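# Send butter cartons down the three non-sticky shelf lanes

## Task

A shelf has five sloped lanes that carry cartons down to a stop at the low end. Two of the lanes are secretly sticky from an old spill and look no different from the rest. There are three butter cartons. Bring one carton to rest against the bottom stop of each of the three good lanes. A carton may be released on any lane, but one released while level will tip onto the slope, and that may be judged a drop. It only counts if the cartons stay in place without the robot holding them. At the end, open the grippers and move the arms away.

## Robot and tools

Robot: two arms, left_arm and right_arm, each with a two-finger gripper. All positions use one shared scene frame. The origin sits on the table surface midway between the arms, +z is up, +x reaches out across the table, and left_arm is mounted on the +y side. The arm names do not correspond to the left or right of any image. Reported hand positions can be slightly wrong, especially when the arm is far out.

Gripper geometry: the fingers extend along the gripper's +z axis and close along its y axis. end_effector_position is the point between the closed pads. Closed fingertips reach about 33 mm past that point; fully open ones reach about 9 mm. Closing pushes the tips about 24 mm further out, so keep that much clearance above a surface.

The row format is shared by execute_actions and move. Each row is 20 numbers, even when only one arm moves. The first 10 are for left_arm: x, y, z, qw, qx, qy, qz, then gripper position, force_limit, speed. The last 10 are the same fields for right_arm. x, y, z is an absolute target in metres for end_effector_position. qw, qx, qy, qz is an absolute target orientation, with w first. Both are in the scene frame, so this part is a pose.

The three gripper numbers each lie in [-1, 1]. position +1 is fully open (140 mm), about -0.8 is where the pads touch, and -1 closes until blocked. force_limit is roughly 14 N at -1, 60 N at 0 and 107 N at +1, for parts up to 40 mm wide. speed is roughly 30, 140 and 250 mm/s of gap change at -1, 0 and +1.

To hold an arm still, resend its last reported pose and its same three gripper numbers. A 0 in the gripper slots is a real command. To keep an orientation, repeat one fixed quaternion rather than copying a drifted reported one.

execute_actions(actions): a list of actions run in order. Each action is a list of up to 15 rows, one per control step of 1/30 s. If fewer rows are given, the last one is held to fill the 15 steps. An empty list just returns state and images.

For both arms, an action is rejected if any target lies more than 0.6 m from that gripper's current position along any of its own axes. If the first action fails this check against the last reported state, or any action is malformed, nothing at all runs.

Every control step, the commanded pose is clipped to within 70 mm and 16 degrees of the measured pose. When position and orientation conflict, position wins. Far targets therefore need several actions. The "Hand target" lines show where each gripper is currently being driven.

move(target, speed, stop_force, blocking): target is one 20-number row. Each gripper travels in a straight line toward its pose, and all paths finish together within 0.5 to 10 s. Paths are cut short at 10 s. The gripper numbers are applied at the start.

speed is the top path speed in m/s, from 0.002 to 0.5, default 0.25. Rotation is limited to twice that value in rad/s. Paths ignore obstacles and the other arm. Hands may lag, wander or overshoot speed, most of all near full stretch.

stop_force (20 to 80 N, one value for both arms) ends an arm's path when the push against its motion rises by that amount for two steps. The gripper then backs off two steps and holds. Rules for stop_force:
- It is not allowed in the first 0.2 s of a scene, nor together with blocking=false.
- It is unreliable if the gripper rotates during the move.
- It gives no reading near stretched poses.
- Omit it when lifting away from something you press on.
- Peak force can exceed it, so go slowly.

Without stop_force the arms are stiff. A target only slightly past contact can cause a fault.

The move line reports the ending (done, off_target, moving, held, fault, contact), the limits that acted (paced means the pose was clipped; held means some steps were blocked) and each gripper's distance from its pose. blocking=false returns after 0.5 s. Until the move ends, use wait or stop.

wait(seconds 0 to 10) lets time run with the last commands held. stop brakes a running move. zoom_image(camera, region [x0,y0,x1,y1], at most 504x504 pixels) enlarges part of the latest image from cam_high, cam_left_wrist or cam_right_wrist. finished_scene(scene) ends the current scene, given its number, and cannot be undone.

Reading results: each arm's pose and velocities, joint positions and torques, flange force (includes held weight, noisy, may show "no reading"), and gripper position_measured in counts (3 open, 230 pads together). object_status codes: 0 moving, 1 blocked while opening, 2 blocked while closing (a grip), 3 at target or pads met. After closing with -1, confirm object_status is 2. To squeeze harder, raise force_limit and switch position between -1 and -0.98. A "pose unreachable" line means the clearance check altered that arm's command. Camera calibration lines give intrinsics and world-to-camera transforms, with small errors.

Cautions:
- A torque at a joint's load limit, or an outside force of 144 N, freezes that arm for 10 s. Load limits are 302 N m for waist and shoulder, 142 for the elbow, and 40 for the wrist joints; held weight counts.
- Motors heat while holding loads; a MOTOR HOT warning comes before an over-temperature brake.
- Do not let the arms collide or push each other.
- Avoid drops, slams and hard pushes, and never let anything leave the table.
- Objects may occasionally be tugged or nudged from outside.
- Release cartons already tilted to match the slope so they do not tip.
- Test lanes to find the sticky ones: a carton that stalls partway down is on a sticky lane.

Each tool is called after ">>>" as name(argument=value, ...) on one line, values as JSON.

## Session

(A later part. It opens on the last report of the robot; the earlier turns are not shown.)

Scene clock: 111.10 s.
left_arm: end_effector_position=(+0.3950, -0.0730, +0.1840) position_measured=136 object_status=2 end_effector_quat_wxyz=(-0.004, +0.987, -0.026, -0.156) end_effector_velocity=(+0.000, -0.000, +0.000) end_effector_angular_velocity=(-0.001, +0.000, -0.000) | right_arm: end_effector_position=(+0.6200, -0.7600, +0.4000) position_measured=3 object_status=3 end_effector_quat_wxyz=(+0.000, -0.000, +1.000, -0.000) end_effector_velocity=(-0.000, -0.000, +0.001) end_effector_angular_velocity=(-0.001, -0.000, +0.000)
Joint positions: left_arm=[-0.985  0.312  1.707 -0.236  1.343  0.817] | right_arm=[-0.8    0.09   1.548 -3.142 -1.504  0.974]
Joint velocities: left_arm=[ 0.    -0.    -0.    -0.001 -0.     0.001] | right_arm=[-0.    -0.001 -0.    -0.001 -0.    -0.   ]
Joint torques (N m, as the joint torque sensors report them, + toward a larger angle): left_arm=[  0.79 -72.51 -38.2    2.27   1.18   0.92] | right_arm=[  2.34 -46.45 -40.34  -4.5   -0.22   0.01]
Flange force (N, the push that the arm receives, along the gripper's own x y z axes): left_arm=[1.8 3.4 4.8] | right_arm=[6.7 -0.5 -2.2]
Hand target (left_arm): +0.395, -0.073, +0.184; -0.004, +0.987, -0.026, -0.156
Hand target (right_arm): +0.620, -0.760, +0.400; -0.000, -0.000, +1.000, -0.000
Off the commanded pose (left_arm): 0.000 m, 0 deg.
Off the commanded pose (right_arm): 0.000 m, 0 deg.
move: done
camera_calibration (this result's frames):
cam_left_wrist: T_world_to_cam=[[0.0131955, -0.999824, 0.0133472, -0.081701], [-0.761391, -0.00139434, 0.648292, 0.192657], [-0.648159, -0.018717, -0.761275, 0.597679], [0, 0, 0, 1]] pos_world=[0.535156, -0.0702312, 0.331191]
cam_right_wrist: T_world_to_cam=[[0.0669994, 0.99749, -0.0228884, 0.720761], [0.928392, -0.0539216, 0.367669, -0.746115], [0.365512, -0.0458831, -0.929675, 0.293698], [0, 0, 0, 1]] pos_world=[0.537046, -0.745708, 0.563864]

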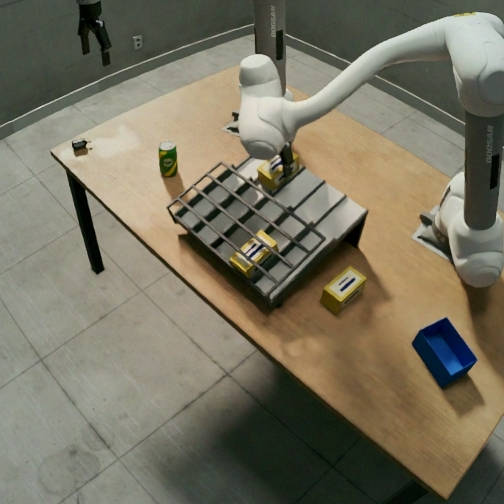

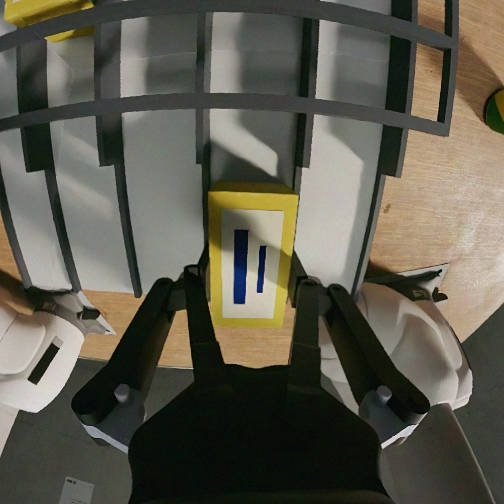

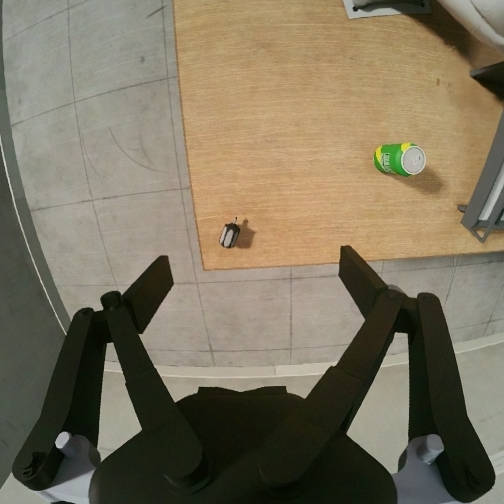

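>>> execute_actions(actions=[[[0.395,-0.073,0.1825,-0.004,0.988,-0.026,-0.156,-1,-0.3,0,0.62,-0.76,0.4,0,0,1,0,1,0,0],[0.395,-0.073,0.1825,-0.004,0.988,-0.026,-0.156,-1,-0.3,0,0.62,-0.76,0.4,0,0,1,0,1,0,0],[0.395,-0.073,0.1825,-0.004,0.988,-0.026,-0.156,-1,-0.3,0,0.62,-0.76,0.4,0,0,1,0,1,0,0],[0.395,-0.073,0.1825,-0.004,0.988,-0.026,-0.156,-1,-0.3,0,0.62,-0.76,0.4,0,0,1,0,1,0,0],[0.395,-0.073,0.1825,-0.004,0.988,-0.026,-0.156,0.3,-0.3,0,0.62,-0.76,0.4,0,0,1,0,1,0,0]]])

>>> move(target=[0.41,-0.03,0.25,0,0.995,-0.026,-0.1,0.3,-0.3,0,0.62,-0.76,0.4,0,0,1,0,1,0,0])

>>> move(target=[0.519,0.321,0.21,0,1,-0.022,0,0.25,-0.3,0,0.62,-0.76,0.4,0,0,1,0,1,0,0], speed=0.35)

>>> move(target=[0.519,0.321,0.1,0,1,-0.022,0,0.25,-0.3,0,0.62,-0.76,0.4,0,0,1,0,1,0,0], speed=0.2)

Scene clock: 115.73 s.
left_arm: end_effector_position=(+0.3949, -0.0729, +0.1824) position_measured=91 object_status=0 end_effector_quat_wxyz=(-0.004, +0.987, -0.026, -0.156) end_effector_velocity=(-0.000, +0.001, +0.000) end_effector_angular_velocity=(+0.001, +0.000, +0.001) | right_arm: end_effector_position=(+0.6200, -0.7600, +0.4000) position_measured=3 object_status=3 end_effector_quat_wxyz=(-0.000, -0.000, +1.000, +0.000) end_effector_velocity=(+0.000, -0.000, +0.000) end_effector_angular_velocity=(-0.001, -0.000, -0.000)
Joint positions: left_arm=[-0.985  0.313  1.709 -0.236  1.341  0.818] | right_arm=[-0.8    0.09   1.548 -3.142 -1.504  0.974]
Joint velocities: left_arm=[ 0.001 -0.001  0.001  0.     0.    -0.001] | right_arm=[-0. -0. -0. -0.  0.  0.]
Joint torques (N m, as the joint torque sensors report them, + toward a larger angle): left_arm=[  0.91 -71.29 -35.29   2.6    0.78   0.65] | right_arm=[  1.32 -46.46 -40.36  -4.54  -0.34  -0.1 ]
Flange force (N, the push that the arm receives, along the gripper's own x y z axes): left_arm=[3.6 6.2 0.1] | right_arm=[5.4 0.8 -2.0]
Hand target (left_arm): +0.395, -0.073, +0.183; -0.004, +0.987, -0.026, -0.156
Hand target (right_arm): +0.620, -0.760, +0.400; -0.000, -0.000, +1.000, -0.000
Off the commanded pose (left_arm): 0.000 m, 0 deg.
Off the commanded pose (right_arm): 0.000 m, 0 deg.
camera_calibration (this result's frames):
cam_left_wrist: T_world_to_cam=[[0.0132332, -0.999826, 0.0131743, -0.0815946], [-0.761272, -0.0015317, 0.648431, 0.193574], [-0.648298, -0.01861, -0.761159, 0.596438], [0, 0, 0, 1]] pos_world=[0.535111, -0.0701842, 0.32954]
cam_right_wrist: T_world_to_cam=[[0.0669989, 0.997491, -0.0228671, 0.720745], [0.928399, -0.0539299, 0.367651, -0.746106], [0.365496, -0.045862, -0.929682, 0.293716], [0, 0, 0, 1]] pos_world=[0.537043, -0.745704, 0.563851]

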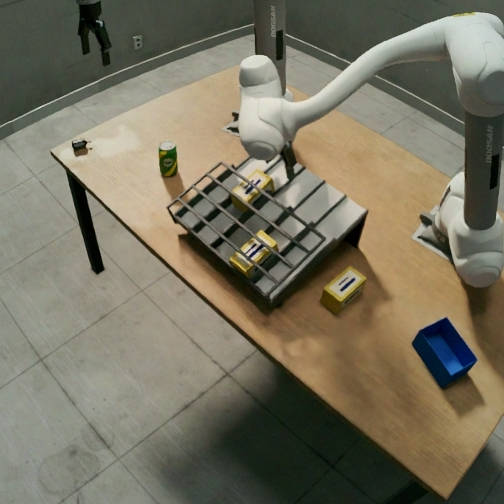

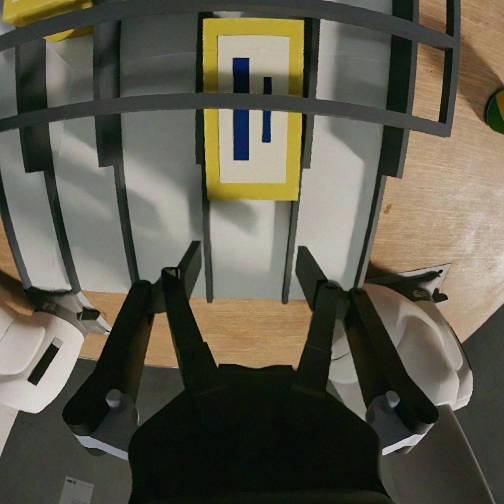

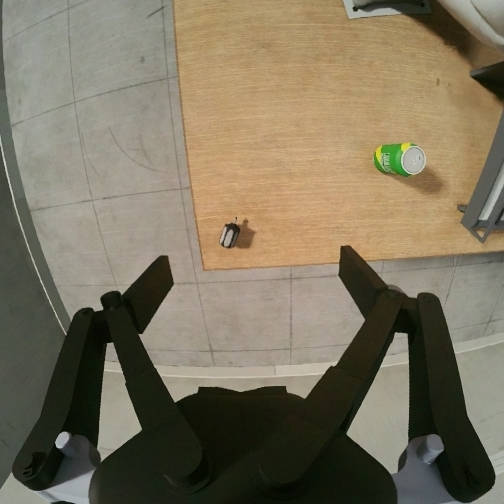

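Scene clock: 116.50 s.
left_arm: end_effector_position=(+0.4100, -0.0300, +0.2498) position_measured=91 object_status=3 end_effector_quat_wxyz=(-0.000, +0.995, -0.026, -0.100) end_effector_velocity=(+0.000, -0.001, +0.001) end_effector_angular_velocity=(-0.001, -0.001, -0.000) | right_arm: end_effector_position=(+0.6200, -0.7600, +0.4000) position_measured=3 object_status=3 end_effector_quat_wxyz=(-0.000, -0.000, +1.000, +0.000) end_effector_velocity=(-0.001, -0.001, -0.000) end_effector_angular_velocity=(-0.002, +0.002, -0.000)
Joint positions: left_arm=[-0.964  0.192  1.717 -0.152  1.37   0.799] | right_arm=[-0.8    0.09   1.548 -3.142 -1.504  0.974]
Joint velocities: left_arm=[-0.001 -0.    -0.002  0.    -0.    -0.   ] | right_arm=[-0.    -0.     0.001 -0.002 -0.     0.   ]
Joint torques (N m, as the joint torque sensors report them, + toward a larger angle): left_arm=[  1.97 -58.24 -37.18   3.12   0.35   0.65] | right_arm=[  1.44 -46.34 -40.11  -4.31  -0.35  -0.17]
Flange force (N, the push that the arm receives, along the gripper's own x y z axes): left_arm=[-1.2 4.9 -1.9] | right_arm=[5.3 0.7 -2.2]
Hand target (left_arm): +0.410, -0.030, +0.250; +0.000, +0.995, -0.026, -0.100
Hand target (right_arm): +0.620, -0.760, +0.400; -0.000, +0.000, +1.000, +0.000
Off the commanded pose (left_arm): 0.000 m, 0 deg.
Off the commanded pose (right_arm): 0.000 m, 0 deg.
move: done
camera_calibration (this result's frames):
cam_left_wrist: T_world_to_cam=[[0.0123078, -0.999596, 0.0256026, -0.0424381], [-0.82932, 0.00410018, 0.558758, 0.211823], [-0.558638, -0.0281099, -0.828935, 0.638218], [0, 0, 0, 1]] pos_world=[0.532725, -0.0253493, 0.41177]
cam_right_wrist: T_world_to_cam=[[0.066999, 0.997491, -0.0228671, 0.720745], [0.928399, -0.05393, 0.367651, -0.746106], [0.365496, -0.045862, -0.929682, 0.293716], [0, 0, 0, 1]] pos_world=[0.537043, -0.745704, 0.563851]

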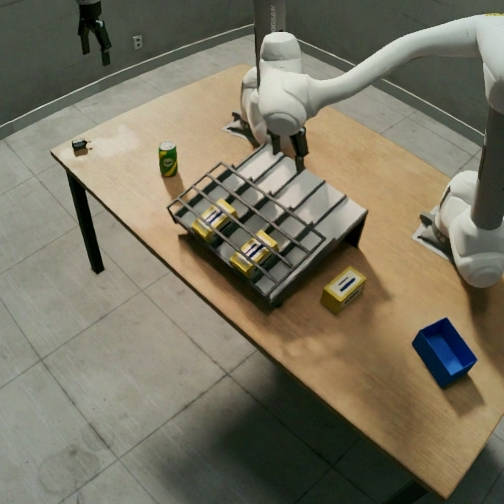

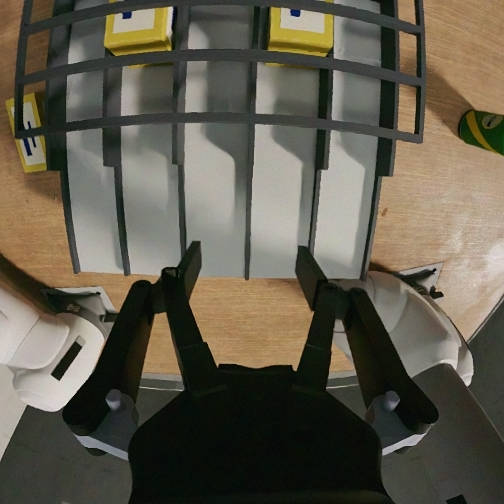

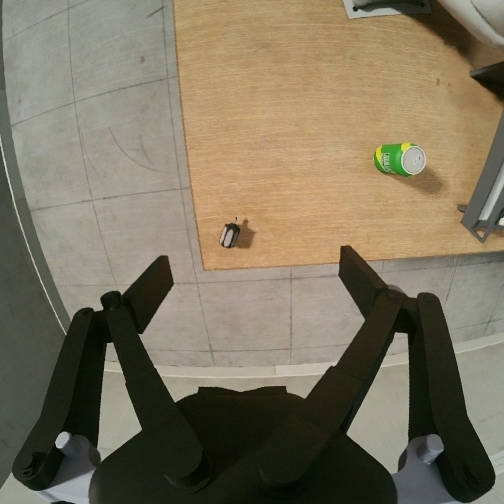

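Scene clock: 118.00 s.
left_arm: end_effector_position=(+0.5189, +0.3207, +0.2099) position_measured=98 object_status=3 end_effector_quat_wxyz=(+0.000, +1.000, -0.022, -0.000) end_effector_velocity=(+0.000, +0.000, -0.000) end_effector_angular_velocity=(-0.001, +0.000, +0.001) | right_arm: end_effector_position=(+0.6200, -0.7600, +0.4000) position_measured=3 object_status=3 end_effector_quat_wxyz=(-0.000, -0.000, +1.000, +0.000) end_effector_velocity=(-0.000, +0.000, -0.001) end_effector_angular_velocity=(-0.000, +0.001, +0.000)
Joint positions: left_arm=[-0.402 -0.015  2.01  -0.001  1.147  1.312] | right_arm=[-0.8    0.09   1.548 -3.142 -1.504  0.974]
Joint velocities: left_arm=[ 0.001  0.001 -0.    -0.001 -0.001  0.   ] | right_arm=[ 0.    -0.     0.001 -0.     0.     0.   ]
Joint torques (N m, as the joint torque sensors report them, + toward a larger angle): left_arm=[ -0.6  -38.51 -36.34   3.3    0.07   0.79] | right_arm=[  2.62 -45.76 -40.7   -4.52  -0.37  -0.07]
Flange force (N, the push that the arm receives, along the gripper's own x y z axes): left_arm=[5.8 1.6 -0.3] | right_arm=[8.3 0.1 -1.4]
Hand target (left_arm): +0.519, +0.321, +0.210; +0.000, +1.000, -0.022, -0.000
Hand target (right_arm): +0.620, -0.760, +0.400; -0.000, +0.000, +1.000, +0.000
Off the commanded pose (left_arm): 0.000 m, 0 deg.
Off the commanded pose (right_arm): 0.000 m, 0 deg.
move: done
camera_calibration (this result's frames):
cam_left_wrist: T_world_to_cam=[[0.0146015, -0.999345, 0.0331201, 0.304973], [-0.923815, -0.000810006, 0.382838, 0.410568], [-0.382561, -0.0361869, -0.923221, 0.606869], [0, 0, 0, 1]] pos_world=[0.607, 0.327067, 0.392992]
cam_right_wrist: T_world_to_cam=[[0.066999, 0.997491, -0.0228671, 0.720745], [0.928399, -0.05393, 0.367651, -0.746106], [0.365496, -0.045862, -0.929682, 0.293716], [0, 0, 0, 1]] pos_world=[0.537043, -0.745704, 0.563851]

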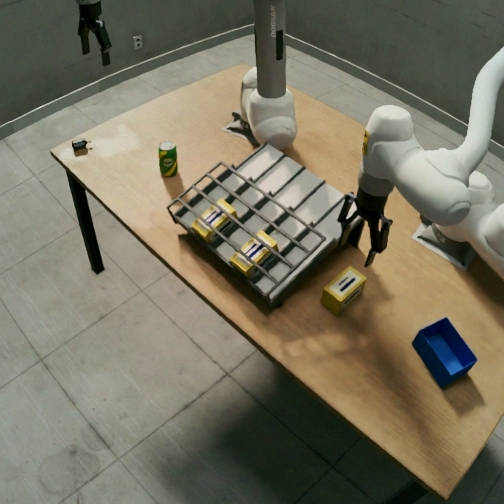

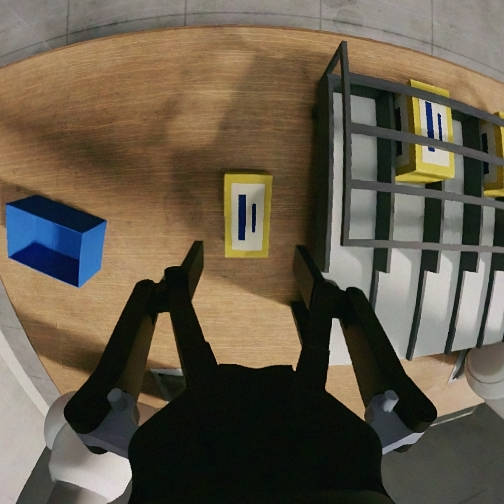

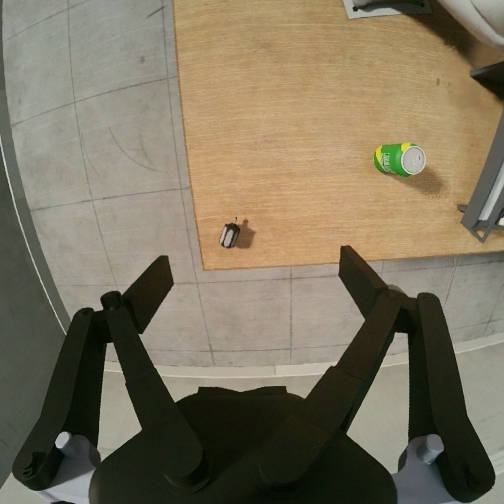

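Scene clock: 118.90 s.
left_arm: end_effector_position=(+0.5190, +0.3210, +0.1001) position_measured=98 object_status=3 end_effector_quat_wxyz=(+0.000, +1.000, -0.022, +0.000) end_effector_velocity=(+0.000, +0.000, -0.000) end_effector_angular_velocity=(-0.000, +0.001, +0.002) | right_arm: end_effector_position=(+0.6200, -0.7600, +0.4000) position_measured=3 object_status=3 end_effector_quat_wxyz=(-0.000, +0.000, +1.000, +0.000) end_effector_velocity=(-0.000, -0.000, +0.000) end_effector_angular_velocity=(-0.001, -0.000, +0.000)
Joint positions: left_arm=[-0.402  0.088  2.131 -0.     0.923  1.313] | right_arm=[-0.8    0.09   1.548 -3.142 -1.504  0.974]
Joint velocities: left_arm=[ 0.001  0.001 -0.    -0.001 -0.    -0.001] | right_arm=[ 0.    -0.    -0.    -0.001 -0.     0.   ]
Joint torques (N m, as the joint torque sensors report them, + toward a larger angle): left_arm=[  1.24 -42.83 -32.78   2.87   0.27   0.65] | right_arm=[  1.62 -46.8  -40.1   -4.45  -0.33  -0.09]
Flange force (N, the push that the arm receives, along the gripper's own x y z axes): left_arm=[0.7 3.7 0.9] | right_arm=[4.9 0.1 -2.3]
Hand target (left_arm): +0.519, +0.321, +0.100; +0.000, +1.000, -0.022, -0.000
Hand target (right_arm): +0.620, -0.760, +0.400; -0.000, +0.000, +1.000, -0.000
Off the commanded pose (left_arm): 0.000 m, 0 deg.
Off the commanded pose (right_arm): 0.000 m, 0 deg.
move: done
camera_calibration (this result's frames):
cam_left_wrist: T_world_to_cam=[[0.0144724, -0.999358, 0.0327794, 0.308955], [-0.923986, -0.000837225, 0.382425, 0.452884], [-0.382152, -0.0358223, -0.923405, 0.505202], [0, 0, 0, 1]] pos_world=[0.607051, 0.327233, 0.283185]
cam_right_wrist: T_world_to_cam=[[0.0669992, 0.997491, -0.0228672, 0.720745], [0.928399, -0.0539301, 0.367652, -0.746107], [0.365496, -0.0458623, -0.929682, 0.293715], [0, 0, 0, 1]] pos_world=[0.537043, -0.745704, 0.563851]

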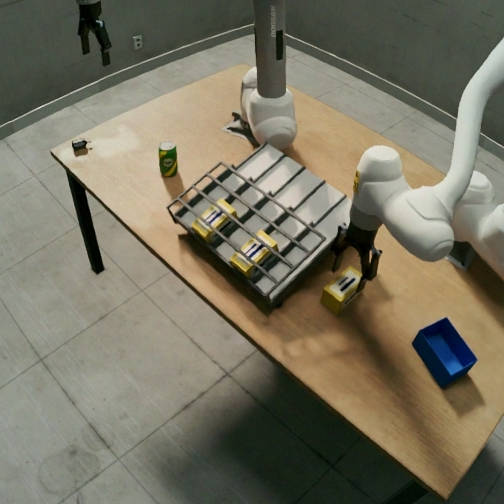

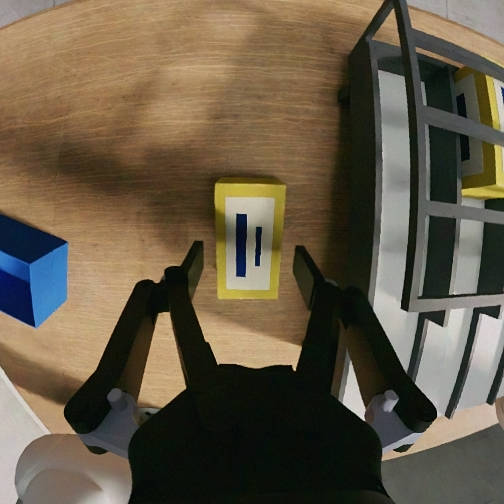

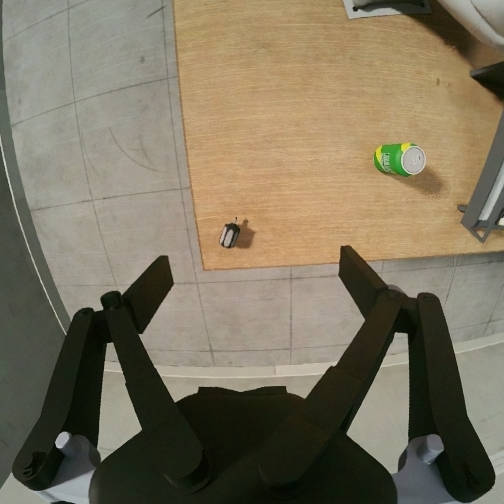

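>>> move(target=[0.517,0.321,0.05,0,1,-0.022,0,0.25,-0.3,0,0.62,-0.76,0.4,0,0,1,0,1,0,0], speed=0.1)

>>> execute_actions(actions=[[[0.517,0.321,0.05,0,1,-0.022,0,-1,-0.3,0,0.62,-0.76,0.4,0,0,1,0,1,0,0]]])

>>> move(target=[0.4,0.321,0.245,-0.004,0.989,-0.026,-0.148,-1,-0.3,0,0.62,-0.76,0.4,0,0,1,0,1,0,0])

>>> move(target=[0.392,-0.159,0.215,-0.004,0.989,-0.026,-0.148,-1,-0.3,0,0.62,-0.76,0.4,0,0,1,0,1,0,0], speed=0.3)

Scene clock: 123.33 s.
left_arm: end_effector_position=(+0.5170, +0.3210, +0.0501) position_measured=98 object_status=3 end_effector_quat_wxyz=(+0.000, +1.000, -0.022, +0.000) end_effector_velocity=(-0.000, +0.001, -0.000) end_effector_angular_velocity=(+0.000, +0.000, +0.001) | right_arm: end_effector_position=(+0.6200, -0.7600, +0.4000) position_measured=3 object_status=3 end_effector_quat_wxyz=(-0.000, -0.000, +1.000, +0.000) end_effector_velocity=(-0.000, +0.000, +0.000) end_effector_angular_velocity=(-0.000, -0.000, +0.001)
Joint positions: left_arm=[-0.403  0.148  2.178 -0.     0.816  1.311] | right_arm=[-0.8    0.09   1.548 -3.142 -1.504  0.974]
Joint velocities: left_arm=[ 0.001 -0.     0.001  0.    -0.    -0.   ] | right_arm=[ 0. -0. -0. -0. -0. -0.]
Joint torques (N m, as the joint torque sensors report them, + toward a larger angle): left_arm=[ -1.05 -46.22 -30.24   2.54   0.07   0.79] | right_arm=[  2.29 -47.74 -40.18  -4.45  -0.33  -0.15]
Flange force (N, the push that the arm receives, along the gripper's own x y z axes): left_arm=[1.2 -0.3 0.8] | right_arm=[4.3 -1.4 -2.0]
Hand target (left_arm): +0.517, +0.321, +0.050; +0.000, +1.000, -0.022, -0.000
Hand target (right_arm): +0.620, -0.760, +0.400; -0.000, +0.000, +1.000, +0.000
Off the commanded pose (left_arm): 0.000 m, 0 deg.
Off the commanded pose (right_arm): 0.000 m, 0 deg.
move: done
camera_calibration (this result's frames):
cam_left_wrist: T_world_to_cam=[[0.014551, -0.999356, 0.032795, 0.31057], [-0.923966, -0.000901988, 0.382473, 0.470166], [-0.382197, -0.0358669, -0.923385, 0.458266], [0, 0, 0, 1]] pos_world=[0.605047, 0.327231, 0.233145]
cam_right_wrist: T_world_to_cam=[[0.0669989, 0.997491, -0.0228669, 0.720745], [0.928399, -0.05393, 0.367652, -0.746107], [0.365496, -0.0458618, -0.929682, 0.293716], [0, 0, 0, 1]] pos_world=[0.537043, -0.745704, 0.563851]

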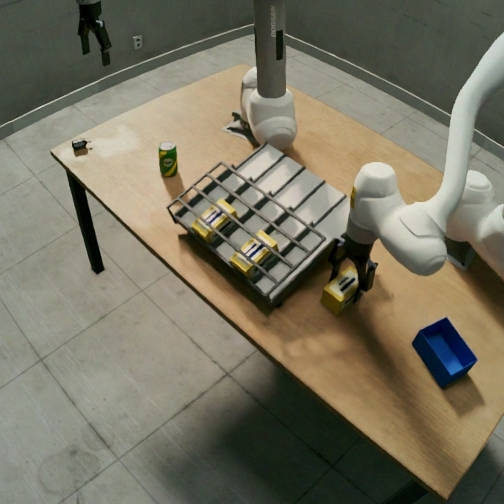

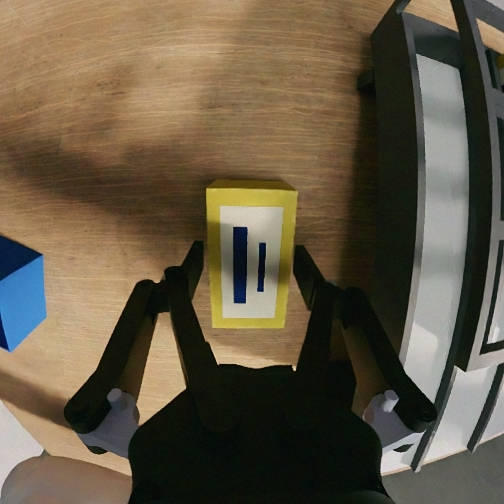

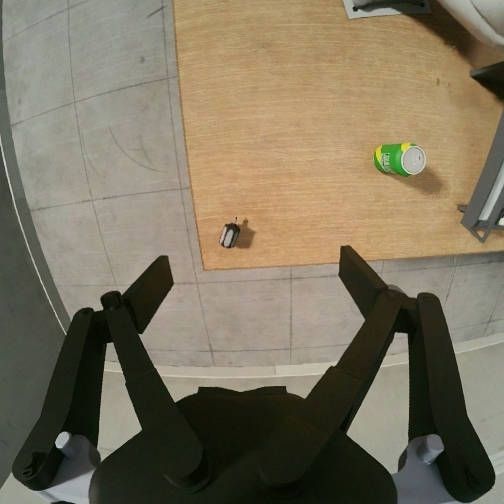

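Scene clock: 123.83 s.
left_arm: end_effector_position=(+0.5170, +0.3210, +0.0500) position_measured=136 object_status=2 end_effector_quat_wxyz=(+0.000, +1.000, -0.022, +0.000) end_effector_velocity=(-0.000, -0.000, -0.001) end_effector_angular_velocity=(+0.001, +0.001, -0.000) | right_arm: end_effector_position=(+0.6200, -0.7600, +0.4000) position_measured=3 object_status=3 end_effector_quat_wxyz=(-0.000, -0.000, +1.000, +0.000) end_effector_velocity=(-0.000, -0.000, -0.000) end_effector_angular_velocity=(-0.001, +0.001, -0.000)
Joint positions: left_arm=[-0.403  0.148  2.178 -0.     0.815  1.311] | right_arm=[-0.8    0.09   1.548 -3.142 -1.504  0.974]
Joint velocities: left_arm=[-0.     0.001  0.     0.    -0.    -0.   ] | right_arm=[-0.     0.    -0.    -0.001 -0.    -0.   ]
Joint torques (N m, as the joint torque sensors report them, + toward a larger angle): left_arm=[  0.5  -31.83 -19.63   1.65  -1.43   0.79] | right_arm=[  3.11 -47.08 -40.9   -4.36  -0.29  -0.04]
Flange force (N, the push that the arm receives, along the gripper's own x y z axes): left_arm=[-1.0 2.8 -30.0] | right_arm=[7.1 -1.6 -1.1]
Hand target (left_arm): +0.517, +0.321, +0.050; +0.000, +1.000, -0.022, -0.000
Hand target (right_arm): +0.620, -0.760, +0.400; -0.000, +0.000, +1.000, +0.000
Off the commanded pose (left_arm): 0.000 m, 0 deg.
Off the commanded pose (right_arm): 0.000 m, 0 deg.
camera_calibration (this result's frames):
cam_left_wrist: T_world_to_cam=[[0.0146436, -0.999355, 0.0327932, 0.31052], [-0.923964, -0.00098807, 0.382478, 0.470211], [-0.382199, -0.0359006, -0.923382, 0.458253], [0, 0, 0, 1]] pos_world=[0.605054, 0.327236, 0.233114]
cam_right_wrist: T_world_to_cam=[[0.0669989, 0.997491, -0.0228671, 0.720745], [0.928398, -0.0539298, 0.367652, -0.746106], [0.365496, -0.045862, -0.929682, 0.293715], [0, 0, 0, 1]] pos_world=[0.537043, -0.745704, 0.563851]

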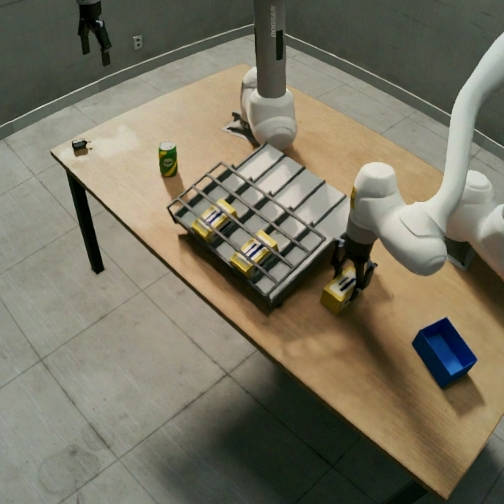

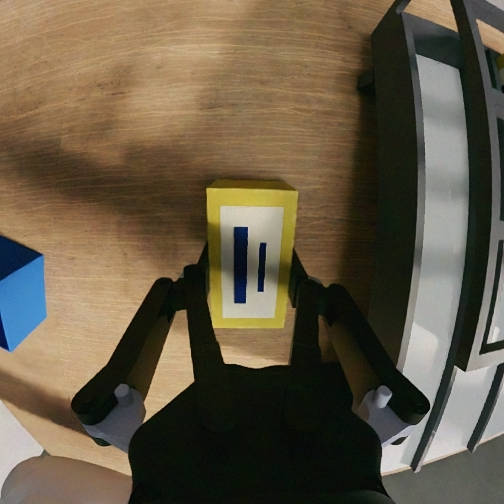

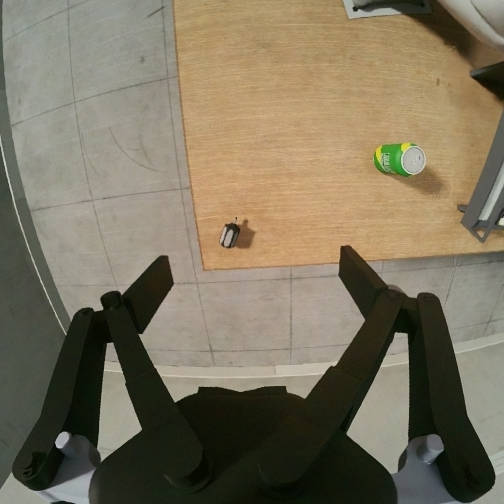

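Scene clock: 125.13 s.
left_arm: end_effector_position=(+0.4000, +0.3211, +0.2449) position_measured=136 object_status=2 end_effector_quat_wxyz=(-0.004, +0.989, -0.026, -0.148) end_effector_velocity=(+0.000, -0.000, +0.001) end_effector_angular_velocity=(-0.001, -0.002, +0.001) | right_arm: end_effector_position=(+0.6200, -0.7600, +0.4000) position_measured=3 object_status=3 end_effector_quat_wxyz=(-0.000, +0.000, +1.000, +0.000) end_effector_velocity=(+0.000, +0.000, +0.001) end_effector_angular_velocity=(+0.000, -0.001, -0.000)
Joint positions: left_arm=[-0.426 -0.062  2.015 -0.079  1.476  1.316] | right_arm=[-0.8    0.09   1.548 -3.142 -1.504  0.974]
Joint velocities: left_arm=[-0.    -0.001 -0.001 -0.001  0.    -0.001] | right_arm=[ 0.    -0.    -0.001  0.001 -0.     0.   ]
Joint torques (N m, as the joint torque sensors report them, + toward a larger angle): left_arm=[  1.16 -33.61 -39.25   3.1    1.34   0.51] | right_arm=[  1.97 -47.08 -40.56  -4.63  -0.41  -0.03]
Flange force (N, the push that the arm receives, along the gripper's own x y z axes): left_arm=[1.8 3.3 4.0] | right_arm=[5.8 -0.1 -1.6]
Hand target (left_arm): +0.400, +0.321, +0.245; -0.004, +0.989, -0.026, -0.148
Hand target (right_arm): +0.620, -0.760, +0.400; -0.000, +0.000, +1.000, +0.000
Off the commanded pose (left_arm): 0.000 m, 0 deg.
Off the commanded pose (right_arm): 0.000 m, 0 deg.
move: done
camera_calibration (this result's frames):
cam_left_wrist: T_world_to_cam=[[0.0130203, -0.999825, 0.0134065, 0.311524], [-0.771705, -0.00152184, 0.635979, 0.164718], [-0.635848, -0.0186265, -0.77159, 0.652233], [0, 0, 0, 1]] pos_world=[0.537778, 0.323869, 0.394323]
cam_right_wrist: T_world_to_cam=[[0.0669991, 0.997491, -0.0228668, 0.720745], [0.928398, -0.0539301, 0.367652, -0.746107], [0.365496, -0.0458619, -0.929682, 0.293715], [0, 0, 0, 1]] pos_world=[0.537043, -0.745704, 0.563851]

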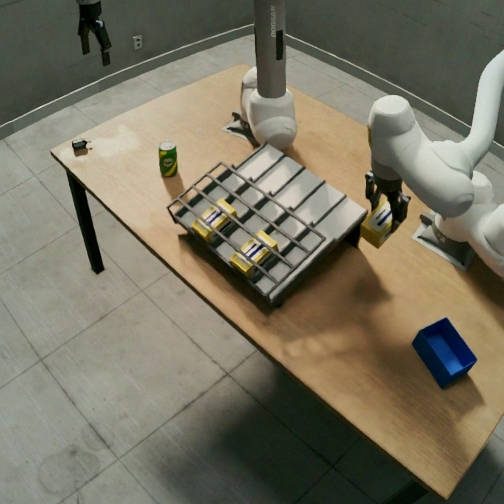

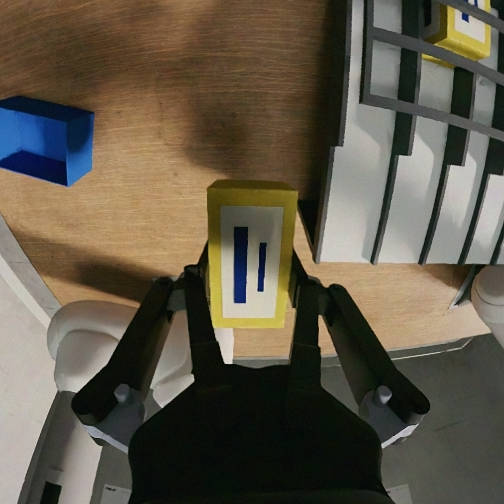

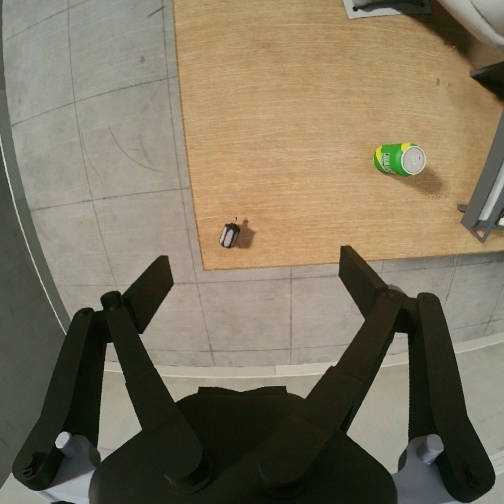

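Scene clock: 127.13 s.
left_arm: end_effector_position=(+0.3920, -0.1588, +0.2151) position_measured=136 object_status=2 end_effector_quat_wxyz=(-0.004, +0.989, -0.026, -0.148) end_effector_velocity=(+0.000, -0.001, +0.000) end_effector_angular_velocity=(-0.000, -0.001, -0.001) | right_arm: end_effector_position=(+0.6200, -0.7600, +0.4000) position_measured=3 object_status=3 end_effector_quat_wxyz=(-0.000, -0.000, +1.000, +0.000) end_effector_velocity=(+0.000, +0.000, +0.000) end_effector_angular_velocity=(+0.000, -0.001, +0.000)
Joint positions: left_arm=[-1.065  0.382  1.545 -0.237  1.405  0.72 ] | right_arm=[-0.8    0.09   1.548 -3.142 -1.504  0.974]
Joint velocities: left_arm=[-0.001  0.001 -0.001  0.001  0.    -0.   ] | right_arm=[ 0. -0. -0.  0. -0. -0.]
Joint torques (N m, as the joint torque sensors report them, + toward a larger angle): left_arm=[ -0.31 -81.84 -39.09   2.39   0.79   0.62] | right_arm=[  1.4  -47.75 -39.9   -4.5   -0.42  -0.13]
Flange force (N, the push that the arm receives, along the gripper's own x y z axes): left_arm=[4.7 4.4 2.7] | right_arm=[3.1 -0.5 -2.4]
Hand target (left_arm): +0.392, -0.159, +0.215; -0.004, +0.989, -0.026, -0.148
Hand target (right_arm): +0.620, -0.760, +0.400; +0.000, +0.000, +1.000, +0.000
Off the commanded pose (left_arm): 0.000 m, 0 deg.
Off the commanded pose (right_arm): 0.000 m, 0 deg.
move: done
camera_calibration (this result's frames):
cam_left_wrist: T_world_to_cam=[[0.0129783, -0.999819, 0.0138778, -0.167851], [-0.771951, -0.001197, 0.635681, 0.176996], [-0.635549, -0.018963, -0.771827, 0.615088], [0, 0, 0, 1]] pos_world=[0.52973, -0.155944, 0.364558]
cam_right_wrist: T_world_to_cam=[[0.066999, 0.997491, -0.0228669, 0.720745], [0.928399, -0.05393, 0.367652, -0.746107], [0.365496, -0.0458619, -0.929682, 0.293716], [0, 0, 0, 1]] pos_world=[0.537043, -0.745704, 0.563851]

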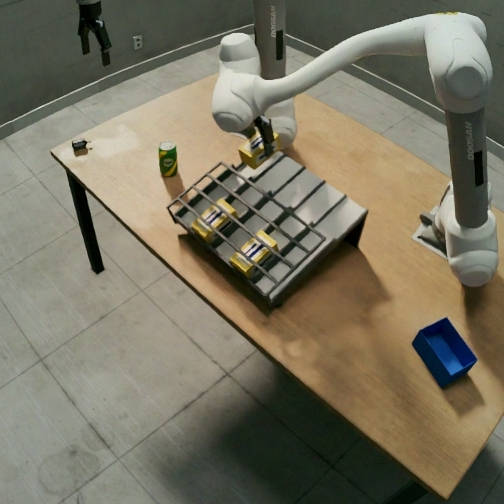

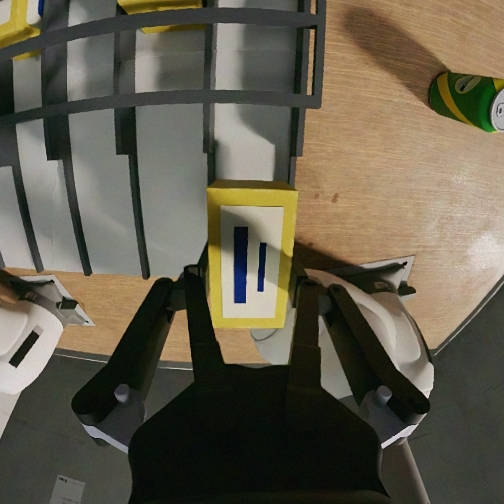

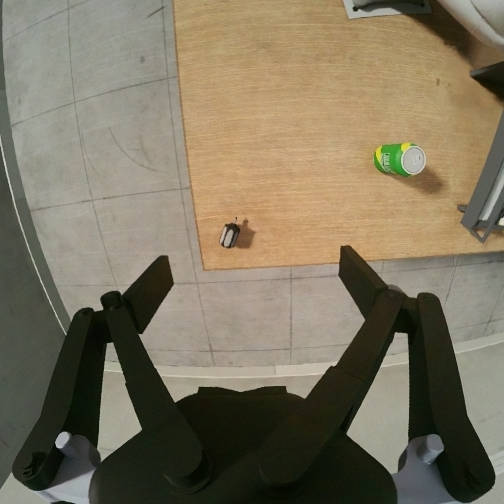

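>>> move(target=[0.392,-0.16,0.1825,-0.004,0.989,-0.026,-0.148,-1,-0.3,0,0.62,-0.76,0.4,0,0,1,0,1,0,0], speed=0.03, stop_force=20)

>>> execute_actions(actions=[[[0.392,-0.16,0.1825,-0.004,0.989,-0.026,-0.148,0.3,-0.3,0,0.62,-0.76,0.4,0,0,1,0,1,0,0]]])

>>> move(target=[0.39,-0.02,0.33,-0.004,0.989,-0.026,-0.148,0.3,-0.3,0,0.62,-0.76,0.4,0,0,1,0,1,0,0], speed=0.3)

>>> zoom_image(camera="cam_high", region=[160,150,340,320])

Scene clock: 131.23 s.
left_arm: end_effector_position=(+0.3920, -0.1600, +0.1825) position_measured=136 object_status=2 end_effector_quat_wxyz=(-0.004, +0.989, -0.026, -0.148) end_effector_velocity=(+0.000, +0.000, -0.000) end_effector_angular_velocity=(+0.001, +0.001, +0.002) | right_arm: end_effector_position=(+0.6200, -0.7600, +0.4000) position_measured=3 object_status=3 end_effector_quat_wxyz=(-0.000, -0.000, +1.000, +0.000) end_effector_velocity=(-0.000, +0.000, -0.000) end_effector_angular_velocity=(+0.001, -0.000, -0.000)
Joint positions: left_arm=[-1.066  0.403  1.577 -0.24   1.353  0.732] | right_arm=[-0.8    0.09   1.548 -3.142 -1.504  0.974]
Joint velocities: left_arm=[ 0.     0.     0.    -0.     0.    -0.002] | right_arm=[-0.    -0.     0.     0.001 -0.    -0.   ]
Joint torques (N m, as the joint torque sensors report them, + toward a larger angle): left_arm=[  0.04 -82.33 -38.76   2.43   1.08   0.77] | right_arm=[  1.29 -46.63 -40.43  -4.41  -0.4   -0.07]
Flange force (N, the push that the arm receives, along the gripper's own x y z axes): left_arm=[2.8 3.0 4.3] | right_arm=[5.2 0.7 -1.6]
Hand target (left_arm): +0.392, -0.160, +0.183; -0.004, +0.989, -0.026, -0.148
Hand target (right_arm): +0.620, -0.760, +0.400; -0.000, +0.000, +1.000, +0.000
Off the commanded pose (left_arm): 0.000 m, 0 deg.
Off the commanded pose (right_arm): 0.000 m, 0 deg.
move: done
camera_calibration (this result's frames):
cam_left_wrist: T_world_to_cam=[[0.0129615, -0.999818, 0.0139796, -0.168646], [-0.77173, -0.00111262, 0.63595, 0.197573], [-0.635819, -0.0190314, -0.771604, 0.589965], [0, 0, 0, 1]] pos_world=[0.52977, -0.157168, 0.33193]
cam_right_wrist: T_world_to_cam=[[0.066999, 0.997491, -0.0228669, 0.720745], [0.928398, -0.05393, 0.367652, -0.746107], [0.365496, -0.0458619, -0.929682, 0.293715], [0, 0, 0, 1]] pos_world=[0.537043, -0.745704, 0.563851]

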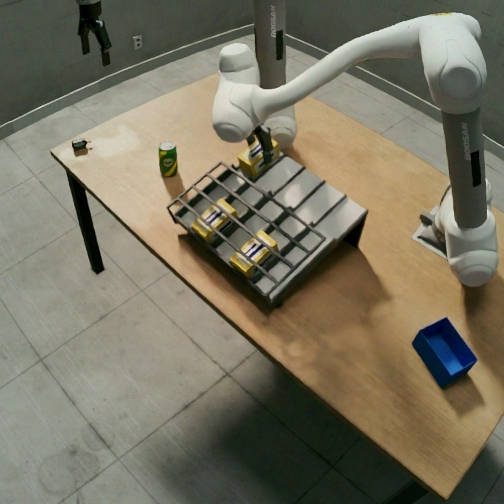

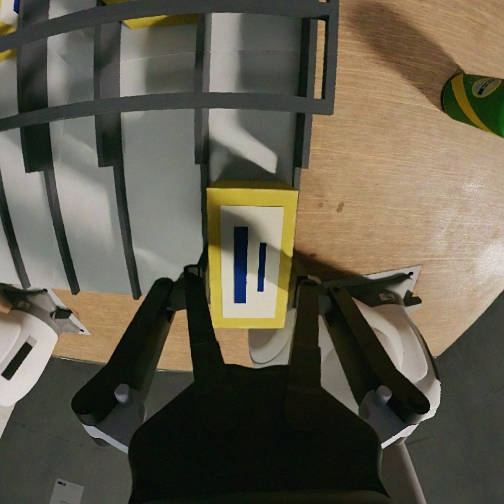

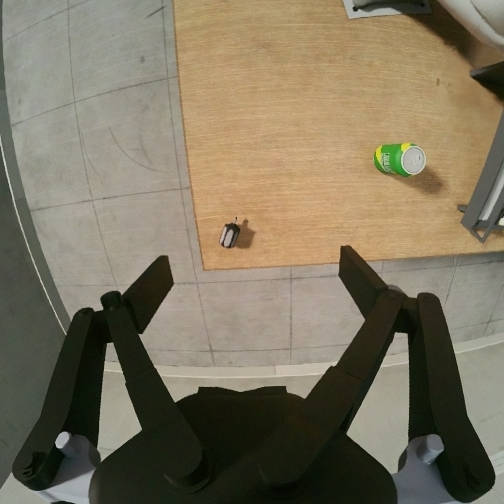

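Scene clock: 131.73 s.
left_arm: end_effector_position=(+0.3920, -0.1600, +0.1825) position_measured=91 object_status=3 end_effector_quat_wxyz=(-0.004, +0.989, -0.026, -0.148) end_effector_velocity=(-0.000, +0.000, -0.000) end_effector_angular_velocity=(+0.001, +0.000, -0.000) | right_arm: end_effector_position=(+0.6200, -0.7600, +0.4000) position_measured=3 object_status=3 end_effector_quat_wxyz=(-0.000, -0.000, +1.000, +0.000) end_effector_velocity=(+0.000, +0.000, +0.000) end_effector_angular_velocity=(+0.000, -0.001, +0.000)
Joint positions: left_arm=[-1.066  0.403  1.577 -0.24   1.353  0.732] | right_arm=[-0.8    0.09   1.548 -3.142 -1.504  0.974]
Joint velocities: left_arm=[-0.     0.     0.001  0.     0.     0.   ] | right_arm=[ 0.    -0.001  0.     0.001  0.    -0.   ]
Joint torques (N m, as the joint torque sensors report them, + toward a larger angle): left_arm=[  1.5  -80.05 -36.76   2.61   0.66   0.82] | right_arm=[  1.59 -47.07 -40.39  -4.63  -0.41  -0.05]
Flange force (N, the push that the arm receives, along the gripper's own x y z axes): left_arm=[0.9 5.2 0.5] | right_arm=[5.1 0.2 -1.6]
Hand target (left_arm): +0.392, -0.160, +0.183; -0.004, +0.989, -0.026, -0.148
Hand target (right_arm): +0.620, -0.760, +0.400; -0.000, +0.000, +1.000, +0.000
Off the commanded pose (left_arm): 0.000 m, 0 deg.
Off the commanded pose (right_arm): 0.000 m, 0 deg.
camera_calibration (this result's frames):
cam_left_wrist: T_world_to_cam=[[0.0129802, -0.999818, 0.0139967, -0.168663], [-0.771713, -0.00111576, 0.63597, 0.197563], [-0.635838, -0.0190564, -0.771587, 0.589949], [0, 0, 0, 1]] pos_world=[0.529764, -0.15717, 0.331914]
cam_right_wrist: T_world_to_cam=[[0.066999, 0.997491, -0.0228669, 0.720745], [0.928398, -0.05393, 0.367652, -0.746107], [0.365496, -0.0458619, -0.929682, 0.293715], [0, 0, 0, 1]] pos_world=[0.537043, -0.745704, 0.563851]

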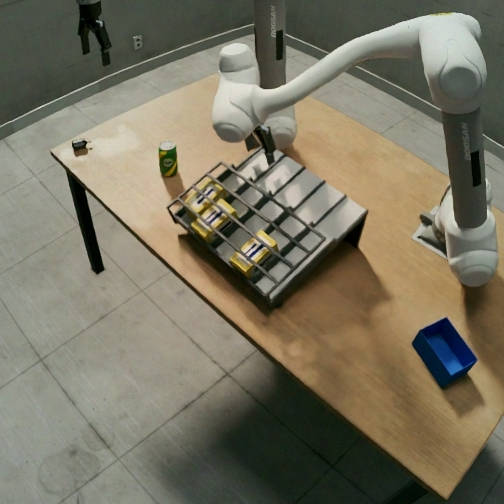

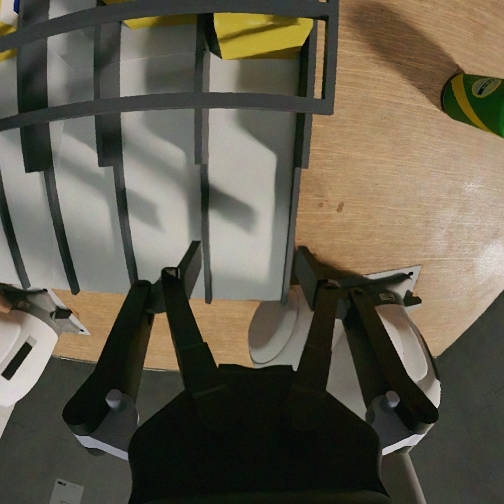

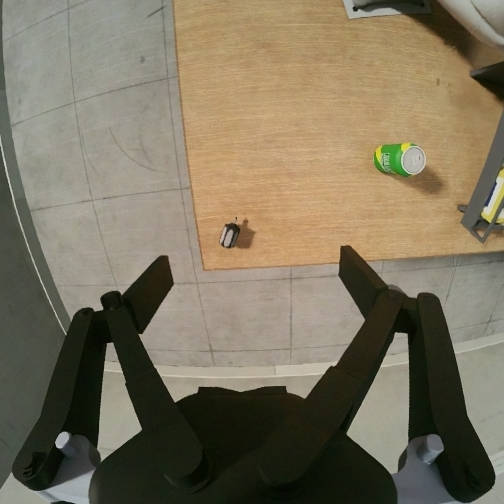

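Scene clock: 132.80 s.
left_arm: end_effector_position=(+0.3900, -0.0200, +0.3298) position_measured=91 object_status=3 end_effector_quat_wxyz=(-0.004, +0.989, -0.026, -0.148) end_effector_velocity=(+0.000, +0.000, +0.000) end_effector_angular_velocity=(+0.000, -0.001, +0.001) | right_arm: end_effector_position=(+0.6200, -0.7600, +0.4000) position_measured=3 object_status=3 end_effector_quat_wxyz=(-0.000, -0.000, +1.000, +0.000) end_effector_velocity=(-0.000, -0.001, +0.000) end_effector_angular_velocity=(-0.002, +0.000, -0.000)
Joint positions: left_arm=[-0.945  0.165  1.616 -0.21   1.573  0.8  ] | right_arm=[-0.8    0.09   1.548 -3.142 -1.504  0.974]
Joint velocities: left_arm=[ 0.    -0.    -0.     0.001  0.    -0.   ] | right_arm=[-0.    -0.    -0.    -0.001  0.    -0.   ]
Joint torques (N m, as the joint torque sensors report them, + toward a larger angle): left_arm=[  0.99 -57.39 -39.24   3.01   0.84   0.84] | right_arm=[  1.33 -46.17 -40.23  -4.61  -0.46  -0.11]
Flange force (N, the push that the arm receives, along the gripper's own x y z axes): left_arm=[-0.5 3.3 -0.5] | right_arm=[5.5 1.0 -1.9]
Hand target (left_arm): +0.390, -0.020, +0.330; -0.004, +0.989, -0.026, -0.148
Hand target (right_arm): +0.620, -0.760, +0.400; -0.000, +0.000, +1.000, +0.000
Off the commanded pose (left_arm): 0.000 m, 0 deg.
Off the commanded pose (right_arm): 0.000 m, 0 deg.
move: done
camera_calibration (this result's frames):
cam_left_wrist: T_world_to_cam=[[0.0130503, -0.99982, 0.0138014, -0.0306899], [-0.77162, -0.00129125, 0.636083, 0.102399], [-0.63595, -0.0189505, -0.771497, 0.705033], [0, 0, 0, 1]] pos_world=[0.527779, -0.0171914, 0.47922]
cam_right_wrist: T_world_to_cam=[[0.0669989, 0.997491, -0.022867, 0.720745], [0.928399, -0.0539299, 0.367652, -0.746106], [0.365496, -0.0458619, -0.929682, 0.293715], [0, 0, 0, 1]] pos_world=[0.537043, -0.745704, 0.563851]

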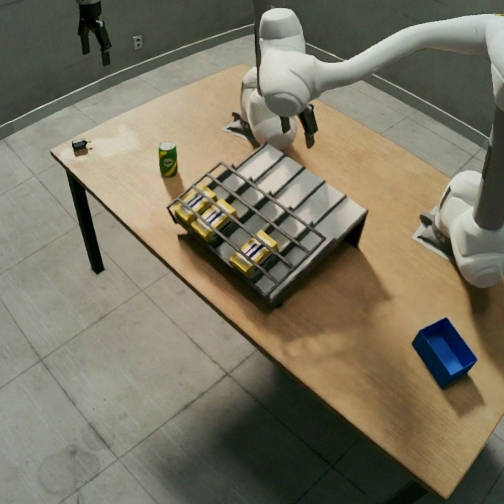

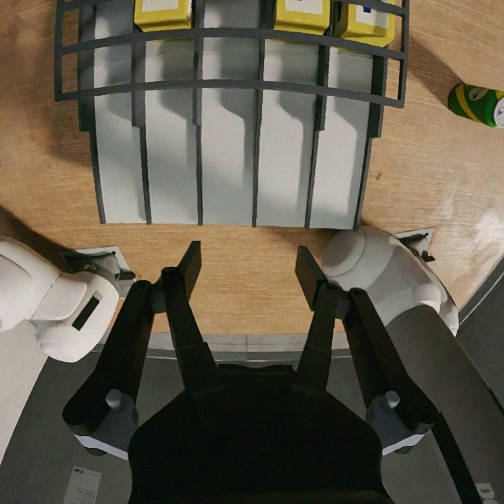

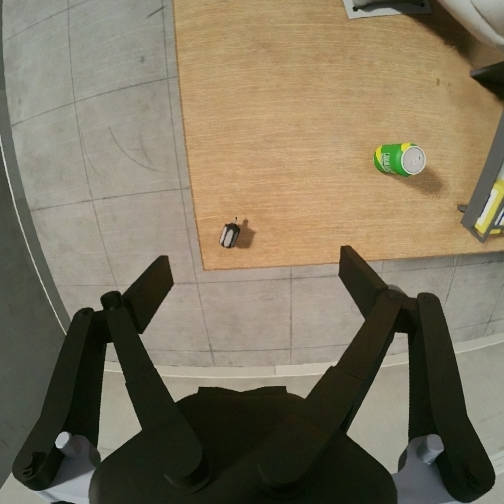

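Region (160, 150, 340, 320) of cam_high's 504x504 image, scaled by 2.800, with more detail than that image has.

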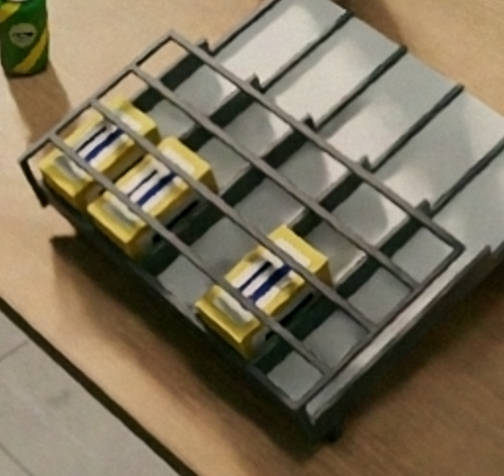

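>>> finished_scene(scene=1)

The scene is finished: the task was done.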